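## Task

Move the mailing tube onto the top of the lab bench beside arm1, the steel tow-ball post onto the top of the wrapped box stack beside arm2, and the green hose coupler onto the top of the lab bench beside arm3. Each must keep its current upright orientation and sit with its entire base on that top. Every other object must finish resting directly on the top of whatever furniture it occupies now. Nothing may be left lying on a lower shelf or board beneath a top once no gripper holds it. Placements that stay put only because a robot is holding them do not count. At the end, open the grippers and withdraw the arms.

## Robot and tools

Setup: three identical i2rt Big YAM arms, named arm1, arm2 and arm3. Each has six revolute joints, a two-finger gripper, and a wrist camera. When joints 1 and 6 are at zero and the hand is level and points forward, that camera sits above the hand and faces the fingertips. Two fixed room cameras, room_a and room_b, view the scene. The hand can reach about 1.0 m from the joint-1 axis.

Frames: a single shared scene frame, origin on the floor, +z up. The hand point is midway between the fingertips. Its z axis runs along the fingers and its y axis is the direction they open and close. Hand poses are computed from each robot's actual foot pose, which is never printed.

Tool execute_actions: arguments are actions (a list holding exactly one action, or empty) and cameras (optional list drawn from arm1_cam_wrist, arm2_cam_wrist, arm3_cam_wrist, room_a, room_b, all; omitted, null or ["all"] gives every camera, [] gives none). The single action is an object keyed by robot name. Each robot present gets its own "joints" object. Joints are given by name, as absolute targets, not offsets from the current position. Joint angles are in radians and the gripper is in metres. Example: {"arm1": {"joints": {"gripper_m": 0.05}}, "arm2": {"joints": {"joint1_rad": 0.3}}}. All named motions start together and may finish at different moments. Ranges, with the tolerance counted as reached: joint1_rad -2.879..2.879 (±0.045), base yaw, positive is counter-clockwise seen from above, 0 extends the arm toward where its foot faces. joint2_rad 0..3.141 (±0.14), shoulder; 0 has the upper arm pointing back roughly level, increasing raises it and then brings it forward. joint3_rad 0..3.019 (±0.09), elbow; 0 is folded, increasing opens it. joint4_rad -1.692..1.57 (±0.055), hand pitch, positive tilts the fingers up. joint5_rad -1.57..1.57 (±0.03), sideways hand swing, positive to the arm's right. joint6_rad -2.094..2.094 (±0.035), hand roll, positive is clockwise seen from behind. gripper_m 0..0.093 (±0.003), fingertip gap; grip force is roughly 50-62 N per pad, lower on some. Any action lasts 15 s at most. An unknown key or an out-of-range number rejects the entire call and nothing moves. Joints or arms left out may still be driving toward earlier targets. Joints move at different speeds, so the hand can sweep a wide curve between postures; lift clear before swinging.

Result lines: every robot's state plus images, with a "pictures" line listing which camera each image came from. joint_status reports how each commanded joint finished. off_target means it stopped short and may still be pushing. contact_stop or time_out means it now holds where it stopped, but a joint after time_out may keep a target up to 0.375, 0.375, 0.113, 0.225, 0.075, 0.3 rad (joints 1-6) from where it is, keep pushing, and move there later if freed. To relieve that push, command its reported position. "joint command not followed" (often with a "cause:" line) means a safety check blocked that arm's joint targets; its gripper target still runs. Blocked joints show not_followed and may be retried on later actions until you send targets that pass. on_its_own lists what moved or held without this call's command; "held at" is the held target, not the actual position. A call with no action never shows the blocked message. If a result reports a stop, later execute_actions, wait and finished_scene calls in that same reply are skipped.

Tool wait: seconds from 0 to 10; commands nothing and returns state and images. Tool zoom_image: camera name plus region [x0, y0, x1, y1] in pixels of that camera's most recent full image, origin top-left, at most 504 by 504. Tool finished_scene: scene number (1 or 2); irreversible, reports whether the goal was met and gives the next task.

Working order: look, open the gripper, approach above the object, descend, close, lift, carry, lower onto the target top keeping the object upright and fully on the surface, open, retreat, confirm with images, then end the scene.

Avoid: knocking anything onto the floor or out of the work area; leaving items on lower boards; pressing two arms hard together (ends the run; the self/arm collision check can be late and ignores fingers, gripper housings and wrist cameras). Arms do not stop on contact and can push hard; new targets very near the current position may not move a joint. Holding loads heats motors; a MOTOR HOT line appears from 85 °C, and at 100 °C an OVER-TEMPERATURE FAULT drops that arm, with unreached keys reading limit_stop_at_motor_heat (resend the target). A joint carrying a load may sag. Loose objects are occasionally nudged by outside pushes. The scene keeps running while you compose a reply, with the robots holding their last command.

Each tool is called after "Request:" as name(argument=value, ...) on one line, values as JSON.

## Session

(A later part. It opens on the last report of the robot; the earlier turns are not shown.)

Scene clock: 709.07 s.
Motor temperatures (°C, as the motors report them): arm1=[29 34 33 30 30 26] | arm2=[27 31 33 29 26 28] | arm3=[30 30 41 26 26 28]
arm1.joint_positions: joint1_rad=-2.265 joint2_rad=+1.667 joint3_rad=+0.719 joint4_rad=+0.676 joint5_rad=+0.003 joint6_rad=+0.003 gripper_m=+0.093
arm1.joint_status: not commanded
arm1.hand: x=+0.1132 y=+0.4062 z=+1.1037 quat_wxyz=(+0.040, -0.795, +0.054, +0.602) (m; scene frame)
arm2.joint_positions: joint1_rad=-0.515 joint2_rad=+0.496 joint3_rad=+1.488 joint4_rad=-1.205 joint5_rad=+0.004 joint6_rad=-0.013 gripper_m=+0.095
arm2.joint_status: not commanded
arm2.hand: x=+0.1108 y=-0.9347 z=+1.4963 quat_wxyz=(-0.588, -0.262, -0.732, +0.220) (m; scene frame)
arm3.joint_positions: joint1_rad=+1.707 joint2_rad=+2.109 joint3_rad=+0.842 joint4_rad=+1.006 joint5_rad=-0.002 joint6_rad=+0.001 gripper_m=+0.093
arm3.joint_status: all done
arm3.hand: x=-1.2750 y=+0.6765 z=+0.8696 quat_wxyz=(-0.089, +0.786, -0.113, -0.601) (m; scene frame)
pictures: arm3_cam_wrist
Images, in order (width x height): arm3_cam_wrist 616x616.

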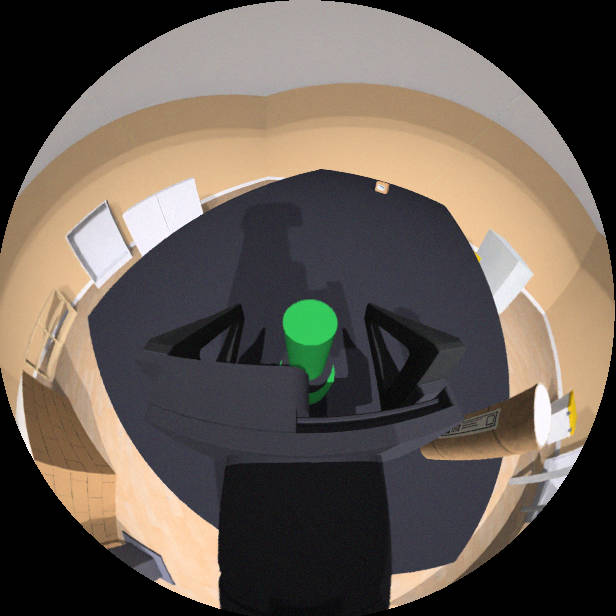

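Request:
execute_actions(actions=[{"arm3": {"joints": {"joint2_rad": 1.64, "joint3_rad": 0.55, "joint4_rad": 0.84}}}], cameras=[])

Request:
execute_actions(actions=[{"arm3": {"joints": {"joint1_rad": 1.405}}}], cameras=["arm3_cam_wrist", "room_a"])

Scene clock: 735.20 s.
Motor temperatures (°C, as the motors report them): arm1=[29 34 33 30 30 26] | arm2=[27 31 33 29 26 28] | arm3=[30 30 40 26 26 28]
arm1.joint_positions: joint1_rad=-2.265 joint2_rad=+1.667 joint3_rad=+0.719 joint4_rad=+0.676 joint5_rad=+0.003 joint6_rad=+0.003 gripper_m=+0.093
arm1.joint_status: not commanded
arm1.hand: x=+0.1132 y=+0.4062 z=+1.1037 quat_wxyz=(+0.040, -0.795, +0.054, +0.602) (m; scene frame)
arm2.joint_positions: joint1_rad=-0.515 joint2_rad=+0.496 joint3_rad=+1.488 joint4_rad=-1.205 joint5_rad=+0.004 joint6_rad=-0.013 gripper_m=+0.095
arm2.joint_status: not commanded
arm2.hand: x=+0.1108 y=-0.9347 z=+1.4963 quat_wxyz=(-0.588, -0.262, -0.732, +0.220) (m; scene frame)
arm3.joint_positions: joint1_rad=+1.707 joint2_rad=+1.631 joint3_rad=+0.556 joint4_rad=+0.854 joint5_rad=-0.002 joint6_rad=+0.001 gripper_m=+0.093
arm3.joint_status: all done
arm3.hand: x=-1.1875 y=+0.6496 z=+0.9918 quat_wxyz=(-0.091, +0.774, -0.111, -0.617) (m; scene frame)
pictures: none
No camera images: the call's "cameras" was empty. Leave "cameras" out to get every camera's image.

Scene clock: 736.20 s.
Motor temperatures (°C, as the motors report them): arm1=[29 34 33 30 30 26] | arm2=[27 31 33 29 26 28] | arm3=[30 30 40 26 26 28]
arm1.joint_positions: joint1_rad=-2.265 joint2_rad=+1.667 joint3_rad=+0.719 joint4_rad=+0.676 joint5_rad=+0.003 joint6_rad=+0.003 gripper_m=+0.093
arm1.joint_status: not commanded
arm1.hand: x=+0.1132 y=+0.4062 z=+1.1037 quat_wxyz=(+0.040, -0.795, +0.054, +0.602) (m; scene frame)
arm2.joint_positions: joint1_rad=-0.515 joint2_rad=+0.496 joint3_rad=+1.488 joint4_rad=-1.205 joint5_rad=+0.004 joint6_rad=-0.013 gripper_m=+0.095
arm2.joint_status: not commanded
arm2.hand: x=+0.1108 y=-0.9347 z=+1.4963 quat_wxyz=(-0.588, -0.262, -0.732, +0.220) (m; scene frame)
arm3.joint_positions: joint1_rad=+1.396 joint2_rad=+1.631 joint3_rad=+0.556 joint4_rad=+0.854 joint5_rad=+0.001 joint6_rad=+0.001 gripper_m=+0.093
arm3.joint_status: all done
arm3.hand: x=-1.1156 y=+0.7996 z=+0.9929 quat_wxyz=(-0.188, +0.746, -0.230, -0.596) (m; scene frame)
pictures: arm3_cam_wrist, room_a
Images, in order (width x height): arm3_cam_wrist 616x616, room_a 504x504.

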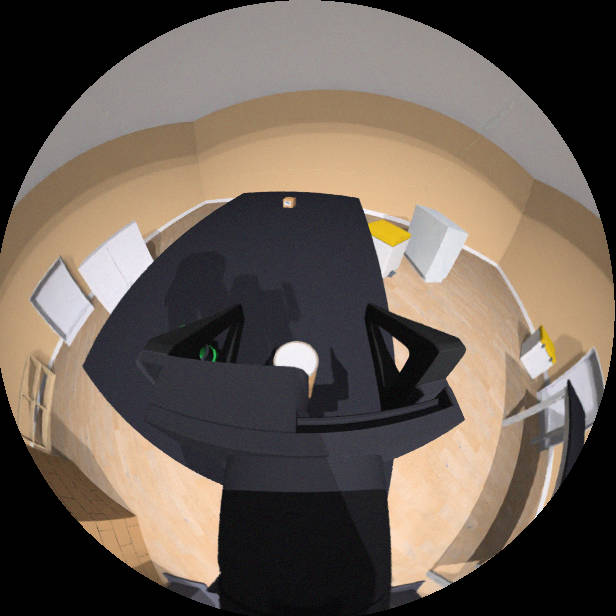

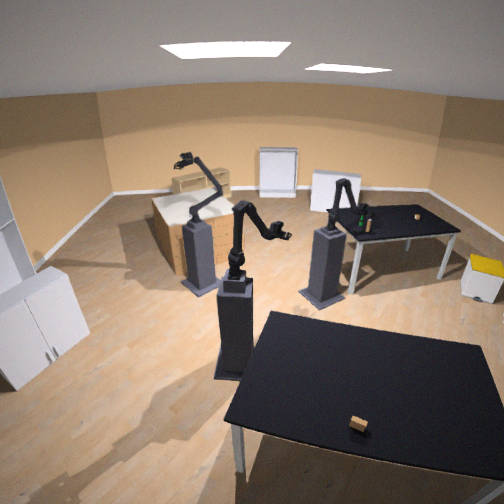

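Request:
execute_actions(actions=[{"arm3": {"joints": {"joint1_rad": 1.42, "joint2_rad": 2.19, "joint3_rad": 0.70, "joint4_rad": 1.305}}}], cameras=["arm3_cam_wrist", "arm1_cam_wrist"])

Request:
zoom_image(camera="arm1_cam_wrist", region=[280, 170, 350, 220])

Scene clock: 754.63 s.
Motor temperatures (°C, as the motors report them): arm1=[29 34 33 30 30 26] | arm2=[27 31 33 29 26 28] | arm3=[30 30 39 26 26 28]
arm1.joint_positions: joint1_rad=-2.265 joint2_rad=+1.667 joint3_rad=+0.719 joint4_rad=+0.676 joint5_rad=+0.003 joint6_rad=+0.003 gripper_m=+0.093
arm1.joint_status: not commanded
arm1.hand: x=+0.1132 y=+0.4062 z=+1.1037 quat_wxyz=(+0.040, -0.795, +0.054, +0.602) (m; scene frame)
arm2.joint_positions: joint1_rad=-0.515 joint2_rad=+0.496 joint3_rad=+1.488 joint4_rad=-1.205 joint5_rad=+0.004 joint6_rad=-0.013 gripper_m=+0.095
arm2.joint_status: not commanded
arm2.hand: x=+0.1108 y=-0.9347 z=+1.4963 quat_wxyz=(-0.588, -0.262, -0.732, +0.220) (m; scene frame)
arm3.joint_positions: joint1_rad=+1.413 joint2_rad=+2.052 joint3_rad=+0.721 joint4_rad=+1.361 joint5_rad=+0.001 joint6_rad=-0.006 gripper_m=+0.093
arm3.joint_status: joint4_rad off_target (ended at +1.361, target +1.305); the others done
arm3.hand: x=-1.1701 y=+0.8252 z=+0.9486 quat_wxyz=(-0.212, +0.669, -0.197, -0.685) (m; scene frame)
pictures: arm1_cam_wrist, arm3_cam_wrist
Images, in order (width x height): arm1_cam_wrist 616x616, arm3_cam_wrist 616x616.

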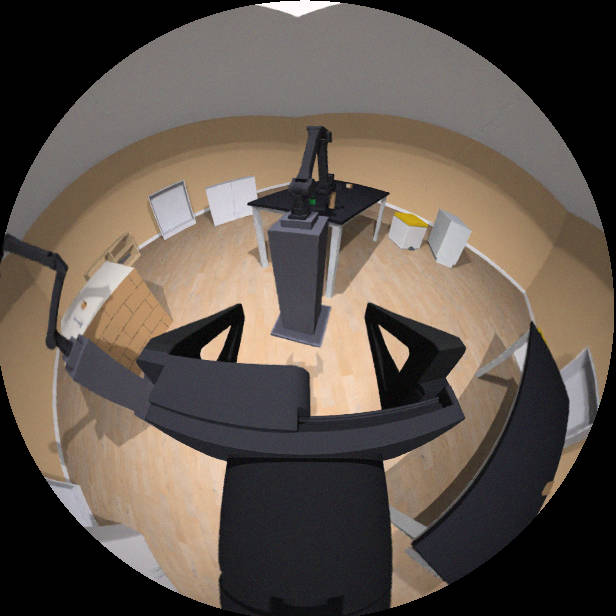

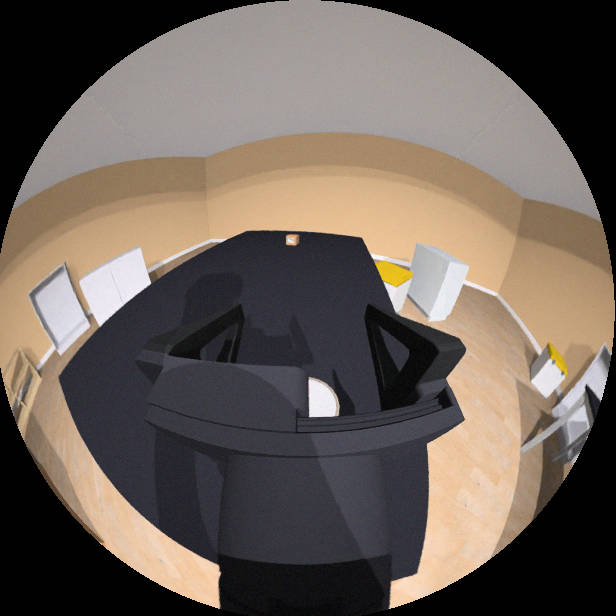

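Region (280, 170, 350, 220) of arm1_cam_wrist's 616x616 image, scaled by 7.200, with more detail than that image has; it fills the top 360 rows of this view, and the rest is white.

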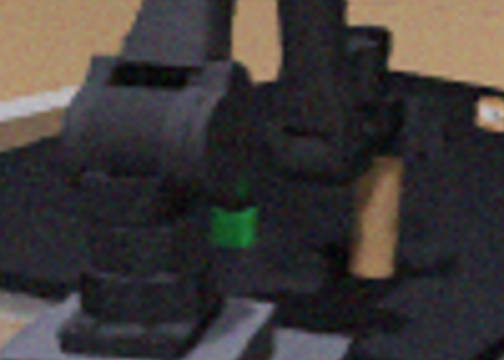

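Request:
execute_actions(actions=[{"arm3": {"joints": {"joint2_rad": 1.95, "joint3_rad": 0.72, "joint4_rad": 1.33}}}], cameras=["arm3_cam_wrist", "arm1_cam_wrist"])

Request:
zoom_image(camera="arm1_cam_wrist", region=[280, 170, 350, 220])

Scene clock: 760.93 s.
Motor temperatures (°C, as the motors report them): arm1=[29 34 33 30 30 26] | arm2=[27 31 33 29 26 28] | arm3=[30 29 39 26 26 28]
arm1.joint_positions: joint1_rad=-2.265 joint2_rad=+1.667 joint3_rad=+0.719 joint4_rad=+0.676 joint5_rad=+0.003 joint6_rad=+0.003 gripper_m=+0.093
arm1.joint_status: not commanded
arm1.hand: x=+0.1132 y=+0.4062 z=+1.1037 quat_wxyz=(+0.040, -0.795, +0.054, +0.602) (m; scene frame)
arm2.joint_positions: joint1_rad=-0.515 joint2_rad=+0.496 joint3_rad=+1.488 joint4_rad=-1.205 joint5_rad=+0.004 joint6_rad=-0.013 gripper_m=+0.095
arm2.joint_status: not commanded
arm2.hand: x=+0.1108 y=-0.9347 z=+1.4963 quat_wxyz=(-0.588, -0.262, -0.732, +0.220) (m; scene frame)
arm3.joint_positions: joint1_rad=+1.413 joint2_rad=+1.946 joint3_rad=+0.725 joint4_rad=+1.342 joint5_rad=+0.001 joint6_rad=-0.006 gripper_m=+0.093
arm3.joint_status: all done
arm3.hand: x=-1.1747 y=+0.8277 z=+1.0065 quat_wxyz=(-0.220, +0.637, -0.187, -0.715) (m; scene frame)
pictures: arm1_cam_wrist, arm3_cam_wrist
Images, in order (width x height): arm1_cam_wrist 616x616, arm3_cam_wrist 616x616.

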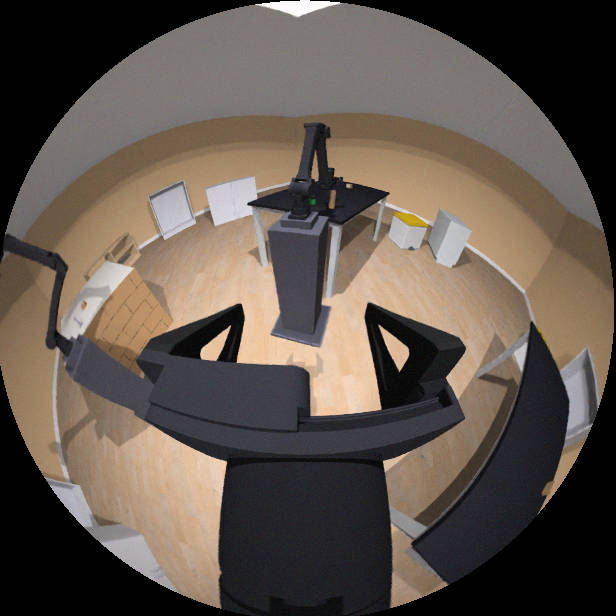

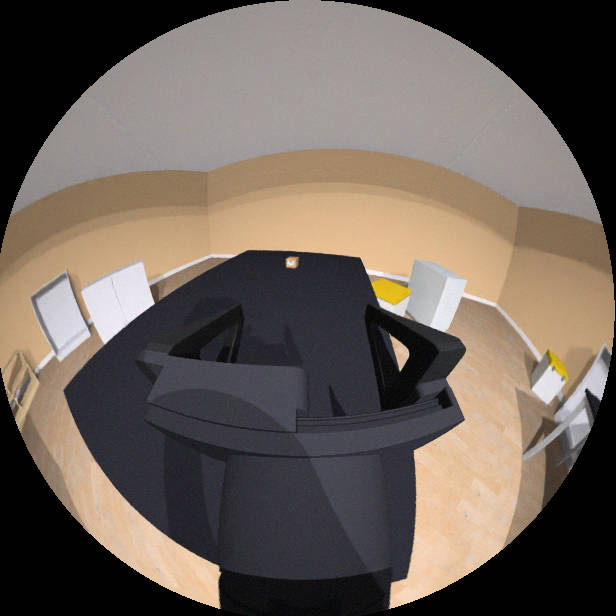

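Region (280, 170, 350, 220) of arm1_cam_wrist's 616x616 image, scaled by 7.200, with more detail than that image has; it fills the top 360 rows of this view, and the rest is white.

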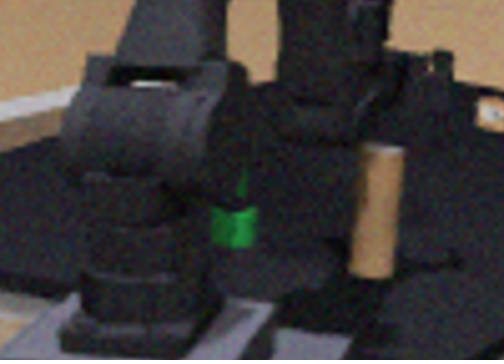

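Request:
execute_actions(actions=[{"arm3": {"joints": {"joint3_rad": 0.53, "joint4_rad": 1.445}}}], cameras=[])

Request:
execute_actions(actions=[{"arm3": {"joints": {"joint2_rad": 2.20}}}], cameras=["arm3_cam_wrist"])

Scene clock: 799.13 s.
Motor temperatures (°C, as the motors report them): arm1=[29 34 33 30 30 26] | arm2=[27 31 33 29 26 28] | arm3=[30 30 38 26 26 28]
arm1.joint_positions: joint1_rad=-2.265 joint2_rad=+1.667 joint3_rad=+0.719 joint4_rad=+0.676 joint5_rad=+0.003 joint6_rad=+0.003 gripper_m=+0.093
arm1.joint_status: not commanded
arm1.hand: x=+0.1132 y=+0.4062 z=+1.1037 quat_wxyz=(+0.040, -0.795, +0.054, +0.602) (m; scene frame)
arm2.joint_positions: joint1_rad=-0.515 joint2_rad=+0.496 joint3_rad=+1.488 joint4_rad=-1.205 joint5_rad=+0.004 joint6_rad=-0.013 gripper_m=+0.095
arm2.joint_status: not commanded
arm2.hand: x=+0.1108 y=-0.9347 z=+1.4963 quat_wxyz=(-0.588, -0.262, -0.732, +0.220) (m; scene frame)
arm3.joint_positions: joint1_rad=+1.413 joint2_rad=+1.946 joint3_rad=+0.530 joint4_rad=+1.421 joint5_rad=+0.001 joint6_rad=-0.006 gripper_m=+0.093
arm3.joint_status: all done
arm3.hand: x=-1.1160 y=+0.7892 z=+0.9598 quat_wxyz=(-0.209, +0.677, -0.200, -0.677) (m; scene frame)
pictures: none
No camera images: the call's "cameras" was empty. Leave "cameras" out to get every camera's image.

Scene clock: 800.13 s.
Motor temperatures (°C, as the motors report them): arm1=[29 34 33 30 30 26] | arm2=[27 31 33 29 26 28] | arm3=[30 30 38 26 26 28]
arm1.joint_positions: joint1_rad=-2.265 joint2_rad=+1.667 joint3_rad=+0.719 joint4_rad=+0.676 joint5_rad=+0.003 joint6_rad=+0.003 gripper_m=+0.093
arm1.joint_status: not commanded
arm1.hand: x=+0.1132 y=+0.4062 z=+1.1037 quat_wxyz=(+0.040, -0.795, +0.054, +0.602) (m; scene frame)
arm2.joint_positions: joint1_rad=-0.515 joint2_rad=+0.496 joint3_rad=+1.488 joint4_rad=-1.205 joint5_rad=+0.004 joint6_rad=-0.013 gripper_m=+0.095
arm2.joint_status: not commanded
arm2.hand: x=+0.1108 y=-0.9347 z=+1.4963 quat_wxyz=(-0.588, -0.262, -0.732, +0.220) (m; scene frame)
arm3.joint_positions: joint1_rad=+1.413 joint2_rad=+2.210 joint3_rad=+0.530 joint4_rad=+1.429 joint5_rad=+0.001 joint6_rad=-0.006 gripper_m=+0.093
arm3.joint_status: all done
arm3.hand: x=-1.0904 y=+0.7733 z=+0.8308 quat_wxyz=(-0.181, +0.758, -0.224, -0.585) (m; scene frame)
pictures: arm3_cam_wrist
Images, in order (width x height): arm3_cam_wrist 616x616.

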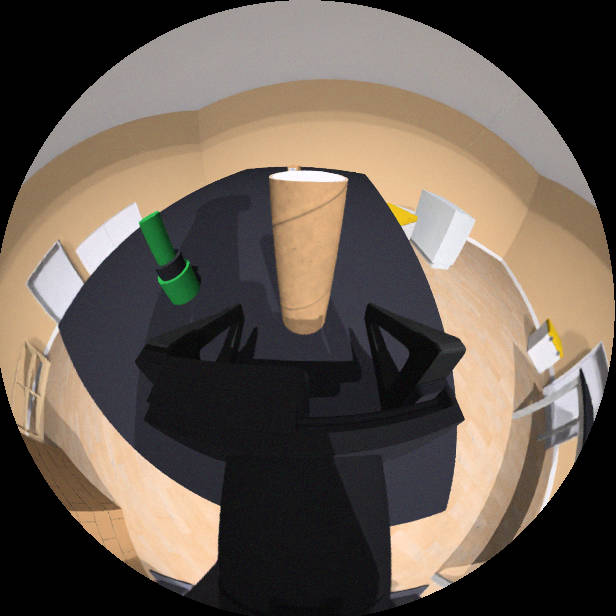

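Request:
execute_actions(actions=[{"arm3": {"joints": {"joint2_rad": 2.24, "joint3_rad": 0.715, "joint4_rad": 1.285}}}], cameras=["arm3_cam_wrist"])

Scene clock: 812.30 s.
Motor temperatures (°C, as the motors report them): arm1=[29 34 33 30 30 26] | arm2=[27 31 33 29 26 28] | arm3=[30 30 38 26 26 28]
arm1.joint_positions: joint1_rad=-2.265 joint2_rad=+1.667 joint3_rad=+0.719 joint4_rad=+0.676 joint5_rad=+0.003 joint6_rad=+0.003 gripper_m=+0.093
arm1.joint_status: not commanded
arm1.hand: x=+0.1132 y=+0.4062 z=+1.1037 quat_wxyz=(+0.040, -0.795, +0.054, +0.602) (m; scene frame)
arm2.joint_positions: joint1_rad=-0.515 joint2_rad=+0.496 joint3_rad=+1.488 joint4_rad=-1.205 joint5_rad=+0.004 joint6_rad=-0.013 gripper_m=+0.095
arm2.joint_status: not commanded
arm2.hand: x=+0.1108 y=-0.9347 z=+1.4963 quat_wxyz=(-0.588, -0.262, -0.732, +0.220) (m; scene frame)
arm3.joint_positions: joint1_rad=+1.413 joint2_rad=+2.230 joint3_rad=+0.712 joint4_rad=+1.300 joint5_rad=+0.001 joint6_rad=-0.006 gripper_m=+0.093
arm3.joint_status: all done
arm3.hand: x=-1.1479 y=+0.8114 z=+0.8315 quat_wxyz=(-0.185, +0.748, -0.221, -0.597) (m; scene frame)
pictures: arm3_cam_wrist
Images, in order (width x height): arm3_cam_wrist 616x616.

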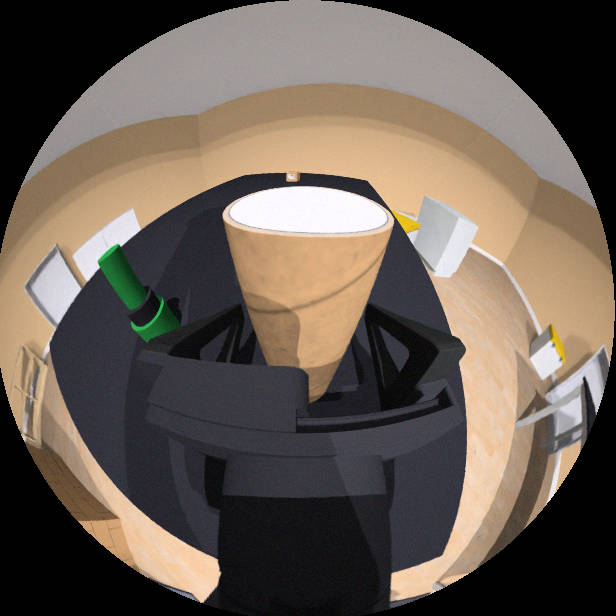

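Request:
execute_actions(actions=[{"arm3": {"joints": {"joint2_rad": 2.262, "joint3_rad": 0.68}}}], cameras=["arm3_cam_wrist"])

Scene clock: 823.40 s.
Motor temperatures (°C, as the motors report them): arm1=[29 34 33 30 30 26] | arm2=[27 31 33 29 26 28] | arm3=[30 30 38 26 26 28]
arm1.joint_positions: joint1_rad=-2.265 joint2_rad=+1.667 joint3_rad=+0.719 joint4_rad=+0.676 joint5_rad=+0.003 joint6_rad=+0.003 gripper_m=+0.093
arm1.joint_status: not commanded
arm1.hand: x=+0.1132 y=+0.4062 z=+1.1037 quat_wxyz=(+0.040, -0.795, +0.054, +0.602) (m; scene frame)
arm2.joint_positions: joint1_rad=-0.515 joint2_rad=+0.496 joint3_rad=+1.488 joint4_rad=-1.205 joint5_rad=+0.004 joint6_rad=-0.013 gripper_m=+0.095
arm2.joint_status: not commanded
arm2.hand: x=+0.1108 y=-0.9347 z=+1.4963 quat_wxyz=(-0.588, -0.262, -0.732, +0.220) (m; scene frame)
arm3.joint_positions: joint1_rad=+1.413 joint2_rad=+2.251 joint3_rad=+0.684 joint4_rad=+1.300 joint5_rad=+0.001 joint6_rad=-0.006 gripper_m=+0.093
arm3.joint_status: all done
arm3.hand: x=-1.1341 y=+0.8024 z=+0.8133 quat_wxyz=(-0.180, +0.763, -0.225, -0.579) (m; scene frame)
pictures: arm3_cam_wrist
Images, in order (width x height): arm3_cam_wrist 616x616.

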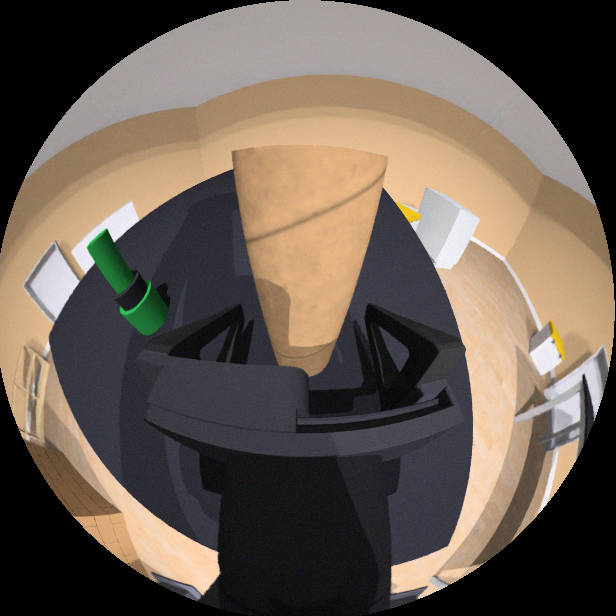

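Request:
execute_actions(actions=[{"arm3": {"joints": {"gripper_m": 0.03}}}], cameras=["arm3_cam_wrist"])

Scene clock: 826.17 s.
Motor temperatures (°C, as the motors report them): arm1=[29 34 33 30 30 26] | arm2=[27 31 33 29 26 28] | arm3=[30 30 38 26 26 28]
arm1.joint_positions: joint1_rad=-2.265 joint2_rad=+1.667 joint3_rad=+0.719 joint4_rad=+0.676 joint5_rad=+0.003 joint6_rad=+0.003 gripper_m=+0.093
arm1.joint_status: not commanded
arm1.hand: x=+0.1132 y=+0.4062 z=+1.1037 quat_wxyz=(+0.040, -0.795, +0.054, +0.602) (m; scene frame)
arm2.joint_positions: joint1_rad=-0.515 joint2_rad=+0.496 joint3_rad=+1.488 joint4_rad=-1.205 joint5_rad=+0.004 joint6_rad=-0.013 gripper_m=+0.095
arm2.joint_status: not commanded
arm2.hand: x=+0.1108 y=-0.9347 z=+1.4963 quat_wxyz=(-0.588, -0.262, -0.732, +0.220) (m; scene frame)
arm3.joint_positions: joint1_rad=+1.413 joint2_rad=+2.251 joint3_rad=+0.684 joint4_rad=+1.300 joint5_rad=+0.001 joint6_rad=-0.006 gripper_m=+0.046
arm3.joint_status: gripper_m off_target (ended at +0.046, target +0.030)
arm3.hand: x=-1.1341 y=+0.8024 z=+0.8133 quat_wxyz=(-0.180, +0.763, -0.225, -0.579) (m; scene frame)
pictures: arm3_cam_wrist
Images, in order (width x height): arm3_cam_wrist 616x616.

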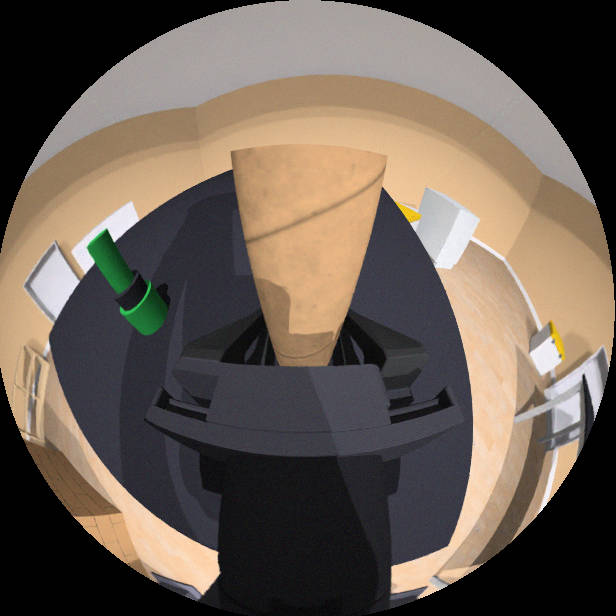

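Request:
execute_actions(actions=[{"arm3": {"joints": {"joint2_rad": 2.05}}}], cameras=[])

Request:
execute_actions(actions=[{"arm3": {"joints": {"joint1_rad": -1.258, "joint2_rad": 1.75, "joint3_rad": 1.055, "joint4_rad": 0.45}}}], cameras=["arm1_cam_wrist", "arm3_cam_wrist", "room_a"])

Scene clock: 845.87 s.
Motor temperatures (°C, as the motors report them): arm1=[29 34 33 30 30 26] | arm2=[27 31 33 29 26 28] | arm3=[30 30 37 26 26 28]
arm1.joint_positions: joint1_rad=-2.265 joint2_rad=+1.667 joint3_rad=+0.719 joint4_rad=+0.676 joint5_rad=+0.003 joint6_rad=+0.003 gripper_m=+0.093
arm1.joint_status: not commanded
arm1.hand: x=+0.1132 y=+0.4062 z=+1.1037 quat_wxyz=(+0.040, -0.795, +0.054, +0.602) (m; scene frame)
arm2.joint_positions: joint1_rad=-0.515 joint2_rad=+0.496 joint3_rad=+1.488 joint4_rad=-1.205 joint5_rad=+0.004 joint6_rad=-0.013 gripper_m=+0.095
arm2.joint_status: not commanded
arm2.hand: x=+0.1108 y=-0.9347 z=+1.4963 quat_wxyz=(-0.588, -0.262, -0.732, +0.220) (m; scene frame)
arm3.joint_positions: joint1_rad=+1.413 joint2_rad=+2.036 joint3_rad=+0.680 joint4_rad=+1.292 joint5_rad=+0.001 joint6_rad=-0.006 gripper_m=+0.046
arm3.joint_status: all done
arm3.hand: x=-1.1580 y=+0.8173 z=+0.9274 quat_wxyz=(-0.202, +0.700, -0.206, -0.653) (m; scene frame)
pictures: none
No camera images: the call's "cameras" was empty. Leave "cameras" out to get every camera's image.

Scene clock: 848.30 s.
Motor temperatures (°C, as the motors report them): arm1=[29 34 33 30 30 26] | arm2=[27 31 33 29 26 28] | arm3=[30 30 38 26 26 28]
arm1.joint_positions: joint1_rad=-2.265 joint2_rad=+1.667 joint3_rad=+0.719 joint4_rad=+0.676 joint5_rad=+0.003 joint6_rad=+0.003 gripper_m=+0.093
arm1.joint_status: not commanded
arm1.hand: x=+0.1132 y=+0.4062 z=+1.1037 quat_wxyz=(+0.040, -0.795, +0.054, +0.602) (m; scene frame)
arm2.joint_positions: joint1_rad=-0.515 joint2_rad=+0.496 joint3_rad=+1.488 joint4_rad=-1.205 joint5_rad=+0.004 joint6_rad=-0.013 gripper_m=+0.095
arm2.joint_status: not commanded
arm2.hand: x=+0.1108 y=-0.9347 z=+1.4963 quat_wxyz=(-0.588, -0.262, -0.732, +0.220) (m; scene frame)
arm3.joint_positions: joint1_rad=-1.267 joint2_rad=+1.765 joint3_rad=+1.062 joint4_rad=+0.463 joint5_rad=+0.002 joint6_rad=-0.006 gripper_m=+0.046
arm3.joint_status: all done
arm3.hand: x=+0.0108 y=+0.4105 z=+1.0653 quat_wxyz=(-0.618, -0.048, -0.784, +0.039) (m; scene frame)
pictures: arm1_cam_wrist, arm3_cam_wrist, room_a
Images, in order (width x height): arm1_cam_wrist 616x616, arm3_cam_wrist 616x616, room_a 504x504.

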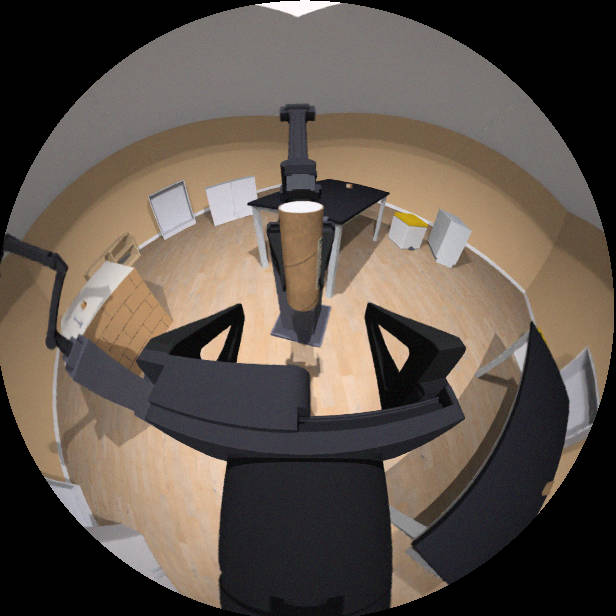

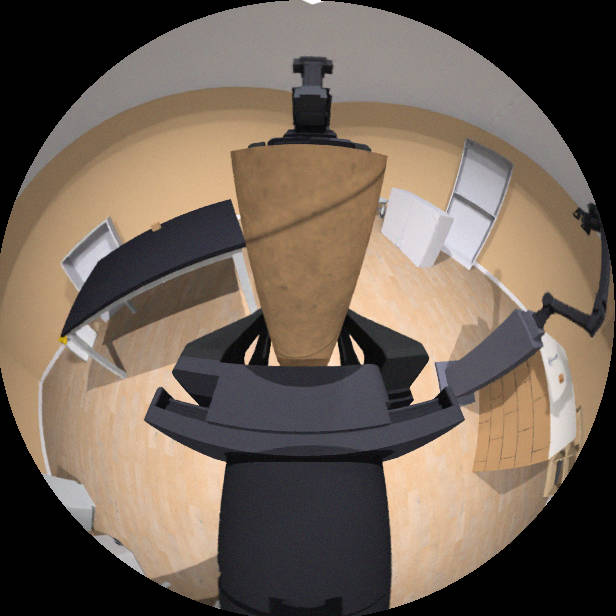

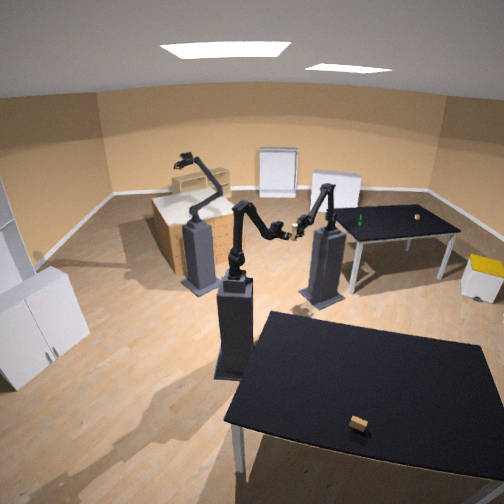

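Request:
execute_actions(actions=[])

Scene clock: 880.20 s.
Motor temperatures (°C, as the motors report them): arm1=[29 34 33 30 30 26] | arm2=[27 31 33 29 26 28] | arm3=[30 30 39 26 26 28]
arm1.joint_positions: joint1_rad=-2.265 joint2_rad=+1.667 joint3_rad=+0.719 joint4_rad=+0.676 joint5_rad=+0.003 joint6_rad=+0.003 gripper_m=+0.093
arm1.joint_status: not commanded
arm1.hand: x=+0.1132 y=+0.4062 z=+1.1037 quat_wxyz=(+0.040, -0.795, +0.054, +0.602) (m; scene frame)
arm2.joint_positions: joint1_rad=-0.515 joint2_rad=+0.496 joint3_rad=+1.488 joint4_rad=-1.205 joint5_rad=+0.004 joint6_rad=-0.013 gripper_m=+0.095
arm2.joint_status: not commanded
arm2.hand: x=+0.1108 y=-0.9347 z=+1.4963 quat_wxyz=(-0.588, -0.262, -0.732, +0.220) (m; scene frame)
arm3.joint_positions: joint1_rad=-1.267 joint2_rad=+1.765 joint3_rad=+1.062 joint4_rad=+0.463 joint5_rad=+0.002 joint6_rad=-0.006 gripper_m=+0.046
arm3.joint_status: all done
arm3.hand: x=+0.0108 y=+0.4105 z=+1.0653 quat_wxyz=(-0.618, -0.048, -0.784, +0.039) (m; scene frame)
pictures: arm1_cam_wrist, arm2_cam_wrist, arm3_cam_wrist, room_a, room_b
Images, in order (width x height): arm1_cam_wrist 616x616, arm2_cam_wrist 616x616, arm3_cam_wrist 616x616, room_a 504x504, room_b 504x504.

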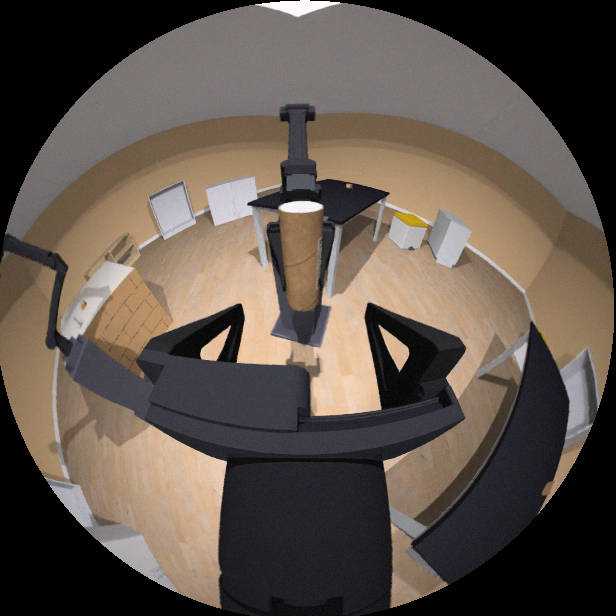

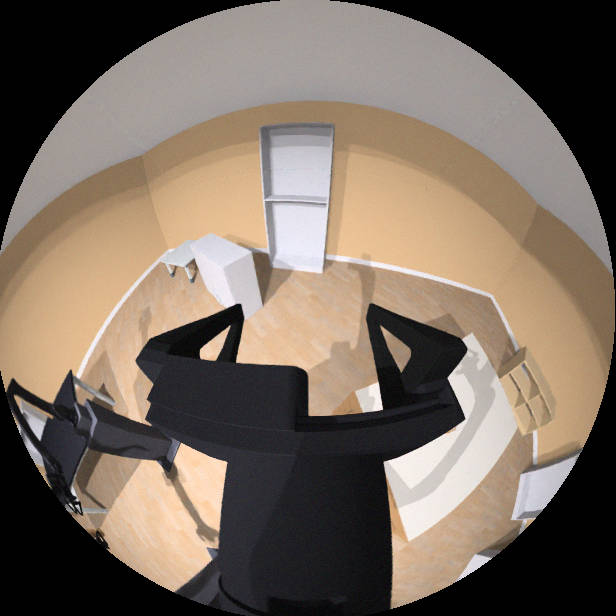

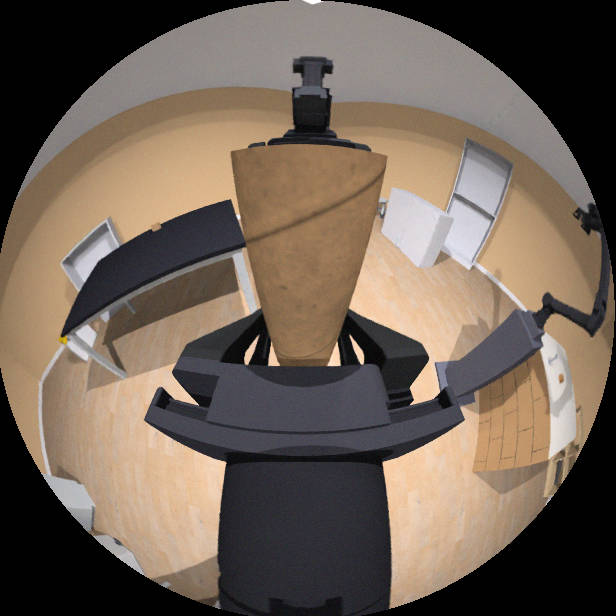

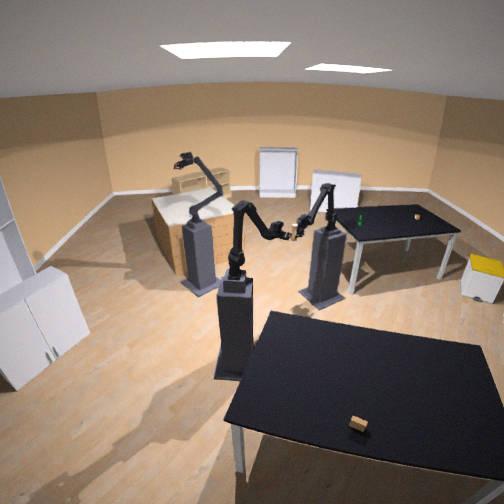

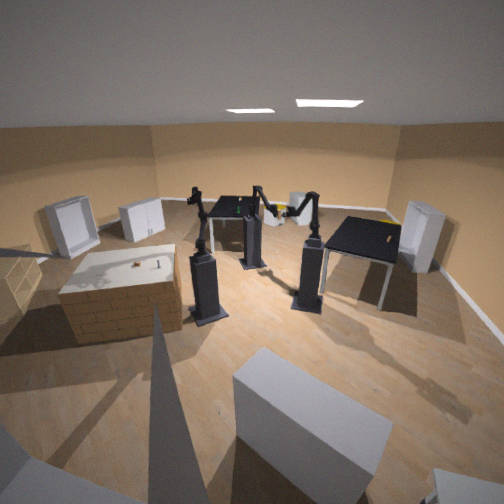

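Request:
execute_actions(actions=[{"arm1": {"joints": {"joint1_rad": -2.262, "joint2_rad": 1.776, "joint3_rad": 0.965, "joint4_rad": 0.56}}}], cameras=["arm1_cam_wrist", "arm3_cam_wrist"])

Scene clock: 898.40 s.
Motor temperatures (°C, as the motors report them): arm1=[29 34 34 30 30 26] | arm2=[27 31 33 29 26 28] | arm3=[30 30 39 26 26 28]
arm1.joint_positions: joint1_rad=-2.265 joint2_rad=+1.776 joint3_rad=+0.937 joint4_rad=+0.564 joint5_rad=+0.003 joint6_rad=+0.003 gripper_m=+0.093
arm1.joint_status: all done
arm1.hand: x=+0.0419 y=+0.4156 z=+1.1154 quat_wxyz=(+0.040, -0.796, +0.054, +0.601) (m; scene frame)
arm2.joint_positions: joint1_rad=-0.515 joint2_rad=+0.496 joint3_rad=+1.488 joint4_rad=-1.205 joint5_rad=+0.004 joint6_rad=-0.013 gripper_m=+0.095
arm2.joint_status: not commanded
arm2.hand: x=+0.1108 y=-0.9347 z=+1.4963 quat_wxyz=(-0.588, -0.262, -0.732, +0.220) (m; scene frame)
arm3.joint_positions: joint1_rad=-1.267 joint2_rad=+1.765 joint3_rad=+1.062 joint4_rad=+0.463 joint5_rad=+0.002 joint6_rad=-0.006 gripper_m=+0.046
arm3.joint_status: not commanded
arm3.hand: x=+0.0108 y=+0.4105 z=+1.0653 quat_wxyz=(-0.618, -0.048, -0.784, +0.039) (m; scene frame)
pictures: arm1_cam_wrist, arm3_cam_wrist
Images, in order (width x height): arm1_cam_wrist 616x616, arm3_cam_wrist 616x616.

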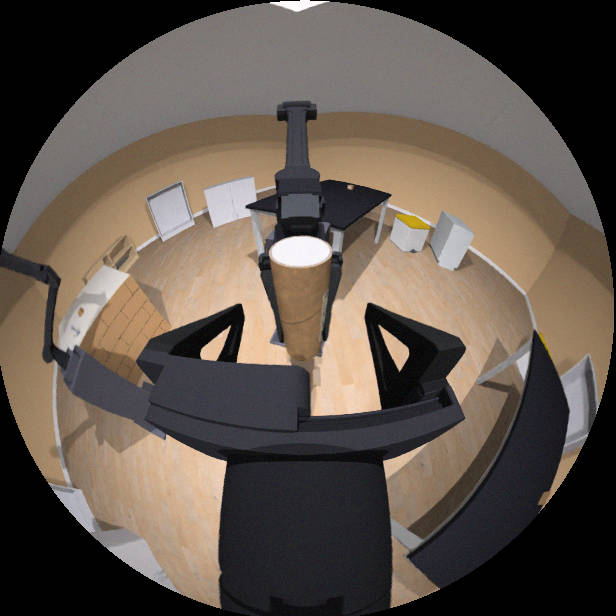

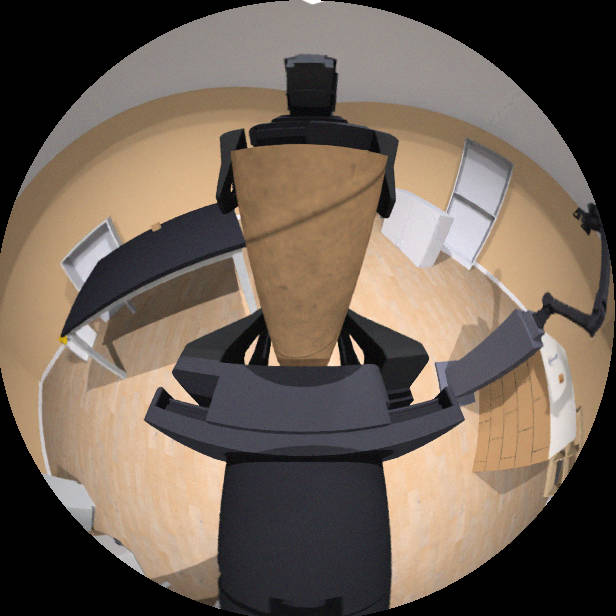

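Request:
execute_actions(actions=[{"arm1": {"joints": {"joint3_rad": 1.015, "joint4_rad": 0.52}}}], cameras=[])

Request:
execute_actions(actions=[{"arm1": {"joints": {"joint2_rad": 1.885, "joint3_rad": 1.125}}}], cameras=["arm1_cam_wrist", "arm3_cam_wrist"])

Scene clock: 923.40 s.
Motor temperatures (°C, as the motors report them): arm1=[29 34 35 30 30 26] | arm2=[27 31 33 29 26 28] | arm3=[30 31 39 26 26 28]
arm1.joint_positions: joint1_rad=-2.265 joint2_rad=+1.776 joint3_rad=+0.970 joint4_rad=+0.530 joint5_rad=+0.003 joint6_rad=+0.003 gripper_m=+0.093
arm1.joint_status: all done
arm1.hand: x=+0.0329 y=+0.4168 z=+1.1235 quat_wxyz=(+0.039, -0.797, +0.054, +0.601) (m; scene frame)
arm2.joint_positions: joint1_rad=-0.515 joint2_rad=+0.496 joint3_rad=+1.488 joint4_rad=-1.205 joint5_rad=+0.004 joint6_rad=-0.013 gripper_m=+0.095
arm2.joint_status: not commanded
arm2.hand: x=+0.1108 y=-0.9347 z=+1.4963 quat_wxyz=(-0.588, -0.262, -0.732, +0.220) (m; scene frame)
arm3.joint_positions: joint1_rad=-1.267 joint2_rad=+1.765 joint3_rad=+1.062 joint4_rad=+0.463 joint5_rad=+0.002 joint6_rad=-0.006 gripper_m=+0.046
arm3.joint_status: not commanded
arm3.hand: x=+0.0108 y=+0.4105 z=+1.0653 quat_wxyz=(-0.618, -0.048, -0.784, +0.039) (m; scene frame)
pictures: none
No camera images: the call's "cameras" was empty. Leave "cameras" out to get every camera's image.

Scene clock: 924.20 s.
Motor temperatures (°C, as the motors report them): arm1=[29 34 36 30 30 26] | arm2=[27 31 33 29 26 28] | arm3=[30 31 39 26 26 28]
arm1.joint_positions: joint1_rad=-2.265 joint2_rad=+1.871 joint3_rad=+1.084 joint4_rad=+0.527 joint5_rad=+0.003 joint6_rad=+0.003 gripper_m=+0.093
arm1.joint_status: all done
arm1.hand: x=-0.0065 y=+0.4219 z=+1.1175 quat_wxyz=(+0.040, -0.792, +0.054, +0.607) (m; scene frame)
arm2.joint_positions: joint1_rad=-0.515 joint2_rad=+0.496 joint3_rad=+1.488 joint4_rad=-1.205 joint5_rad=+0.004 joint6_rad=-0.013 gripper_m=+0.095
arm2.joint_status: not commanded
arm2.hand: x=+0.1108 y=-0.9347 z=+1.4963 quat_wxyz=(-0.588, -0.262, -0.732, +0.220) (m; scene frame)
arm3.joint_positions: joint1_rad=-1.267 joint2_rad=+1.765 joint3_rad=+1.062 joint4_rad=+0.463 joint5_rad=+0.002 joint6_rad=-0.006 gripper_m=+0.046
arm3.joint_status: not commanded
arm3.hand: x=+0.0108 y=+0.4105 z=+1.0653 quat_wxyz=(-0.618, -0.048, -0.784, +0.039) (m; scene frame)
pictures: arm1_cam_wrist, arm3_cam_wrist
Images, in order (width x height): arm1_cam_wrist 616x616, arm3_cam_wrist 616x616.

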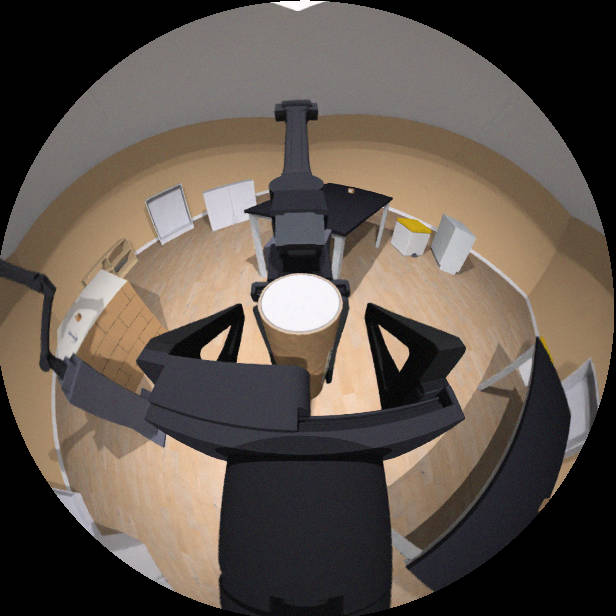

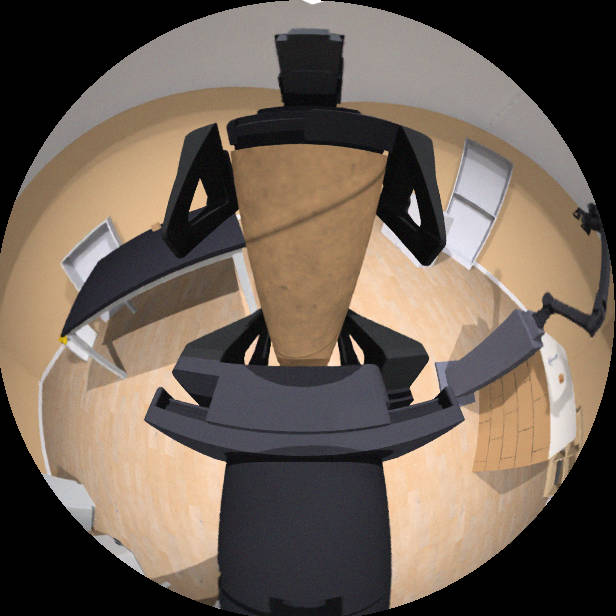

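Request:
execute_actions(actions=[{"arm1": {"joints": {"gripper_m": 0.03}}}], cameras=["arm1_cam_wrist", "arm3_cam_wrist"])

Scene clock: 931.73 s.
Motor temperatures (°C, as the motors report them): arm1=[29 34 36 30 30 26] | arm2=[27 31 33 29 26 28] | arm3=[30 31 39 26 26 28]
arm1.joint_positions: joint1_rad=-2.264 joint2_rad=+1.871 joint3_rad=+1.084 joint4_rad=+0.527 joint5_rad=-0.001 joint6_rad=+0.000 gripper_m=+0.046
arm1.joint_status: gripper_m off_target (ended at +0.046, target +0.030)
arm1.hand: x=-0.0066 y=+0.4209 z=+1.1175 quat_wxyz=(+0.039, -0.792, +0.051, +0.607) (m; scene frame)
arm2.joint_positions: joint1_rad=-0.515 joint2_rad=+0.496 joint3_rad=+1.488 joint4_rad=-1.205 joint5_rad=+0.004 joint6_rad=-0.013 gripper_m=+0.095
arm2.joint_status: not commanded
arm2.hand: x=+0.1108 y=-0.9347 z=+1.4963 quat_wxyz=(-0.588, -0.262, -0.732, +0.220) (m; scene frame)
arm3.joint_positions: joint1_rad=-1.265 joint2_rad=+1.765 joint3_rad=+1.062 joint4_rad=+0.463 joint5_rad=+0.001 joint6_rad=-0.008 gripper_m=+0.046
arm3.joint_status: not commanded
arm3.hand: x=+0.0109 y=+0.4116 z=+1.0652 quat_wxyz=(-0.618, -0.046, -0.784, +0.038) (m; scene frame)
pictures: arm1_cam_wrist, arm3_cam_wrist
Images, in order (width x height): arm1_cam_wrist 616x616, arm3_cam_wrist 616x616.

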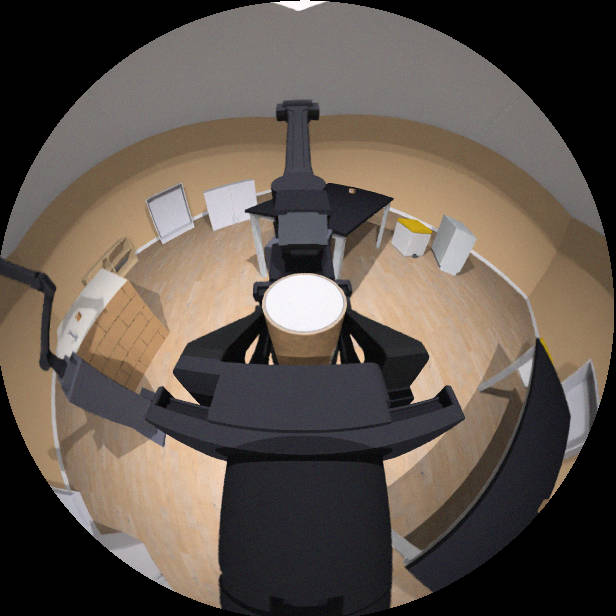

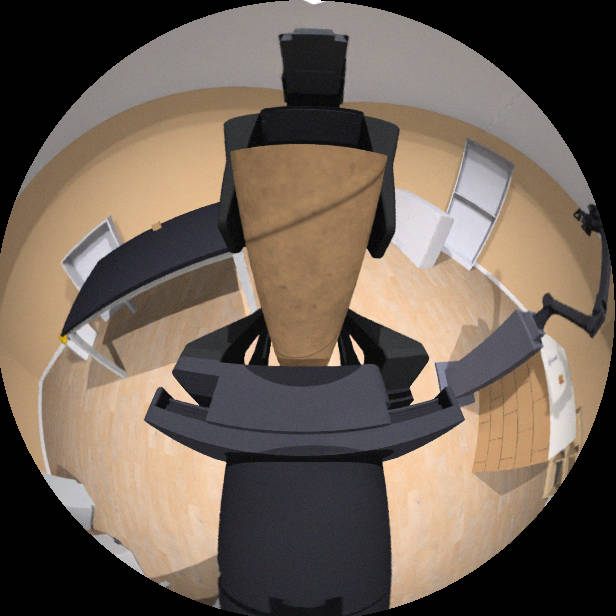

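Request:
execute_actions(actions=[{"arm3": {"joints": {"gripper_m": 0.093}}}], cameras=[])

Request:
execute_actions(actions=[{"arm1": {"joints": {"joint2_rad": 1.70, "joint3_rad": 0.93}}, "arm3": {"joints": {"joint3_rad": 0.88, "joint4_rad": 0.64}}}], cameras=["arm1_cam_wrist", "arm3_cam_wrist"])

Scene clock: 940.47 s.
Motor temperatures (°C, as the motors report them): arm1=[29 35 37 30 30 26] | arm2=[27 31 33 29 26 28] | arm3=[30 31 39 26 26 28]
arm1.joint_positions: joint1_rad=-2.264 joint2_rad=+1.871 joint3_rad=+1.084 joint4_rad=+0.527 joint5_rad=-0.001 joint6_rad=+0.000 gripper_m=+0.046
arm1.joint_status: not commanded
arm1.hand: x=-0.0066 y=+0.4209 z=+1.1175 quat_wxyz=(+0.039, -0.792, +0.051, +0.607) (m; scene frame)
arm2.joint_positions: joint1_rad=-0.515 joint2_rad=+0.496 joint3_rad=+1.488 joint4_rad=-1.205 joint5_rad=+0.004 joint6_rad=-0.013 gripper_m=+0.095
arm2.joint_status: not commanded
arm2.hand: x=+0.1108 y=-0.9347 z=+1.4963 quat_wxyz=(-0.588, -0.262, -0.732, +0.220) (m; scene frame)
arm3.joint_positions: joint1_rad=-1.265 joint2_rad=+1.765 joint3_rad=+1.062 joint4_rad=+0.463 joint5_rad=+0.001 joint6_rad=-0.008 gripper_m=+0.093
arm3.joint_status: all done
arm3.hand: x=+0.0109 y=+0.4116 z=+1.0652 quat_wxyz=(-0.618, -0.046, -0.784, +0.038) (m; scene frame)
pictures: none
No camera images: the call's "cameras" was empty. Leave "cameras" out to get every camera's image.

Scene clock: 941.47 s.
Motor temperatures (°C, as the motors report them): arm1=[29 35 36 30 30 26] | arm2=[27 31 33 29 26 28] | arm3=[30 31 39 26 26 28]
arm1.joint_positions: joint1_rad=-2.264 joint2_rad=+1.691 joint3_rad=+0.939 joint4_rad=+0.526 joint5_rad=-0.001 joint6_rad=+0.000 gripper_m=+0.046
arm1.joint_status: all done
arm1.hand: x=+0.0458 y=+0.4140 z=+1.1608 quat_wxyz=(+0.040, -0.782, +0.051, +0.620) (m; scene frame)
arm2.joint_positions: joint1_rad=-0.515 joint2_rad=+0.496 joint3_rad=+1.488 joint4_rad=-1.205 joint5_rad=+0.004 joint6_rad=-0.013 gripper_m=+0.095
arm2.joint_status: not commanded
arm2.hand: x=+0.1108 y=-0.9347 z=+1.4963 quat_wxyz=(-0.588, -0.262, -0.732, +0.220) (m; scene frame)
arm3.joint_positions: joint1_rad=-1.265 joint2_rad=+1.757 joint3_rad=+0.878 joint4_rad=+0.616 joint5_rad=+0.001 joint6_rad=-0.008 gripper_m=+0.093
arm3.joint_status: all done
arm3.hand: x=-0.0404 y=+0.4181 z=+1.0135 quat_wxyz=(-0.609, -0.047, -0.791, +0.038) (m; scene frame)
pictures: arm1_cam_wrist, arm3_cam_wrist
Images, in order (width x height): arm1_cam_wrist 616x616, arm3_cam_wrist 616x616.

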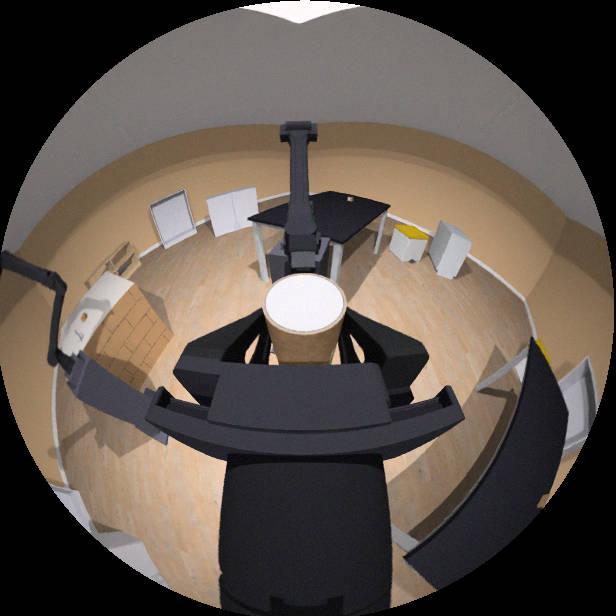

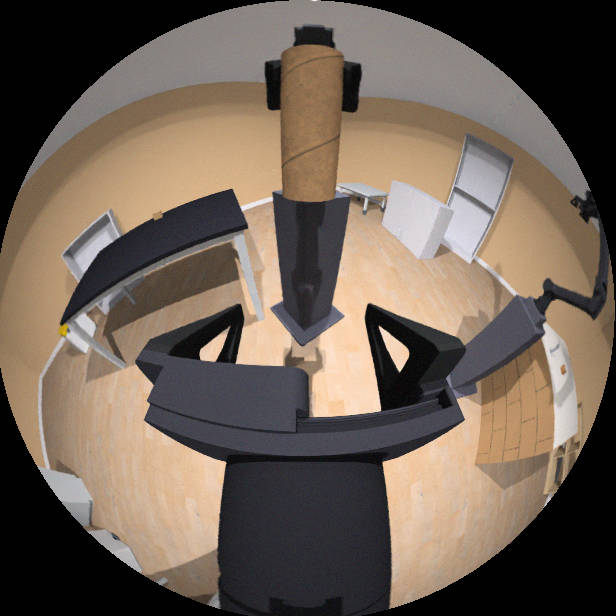

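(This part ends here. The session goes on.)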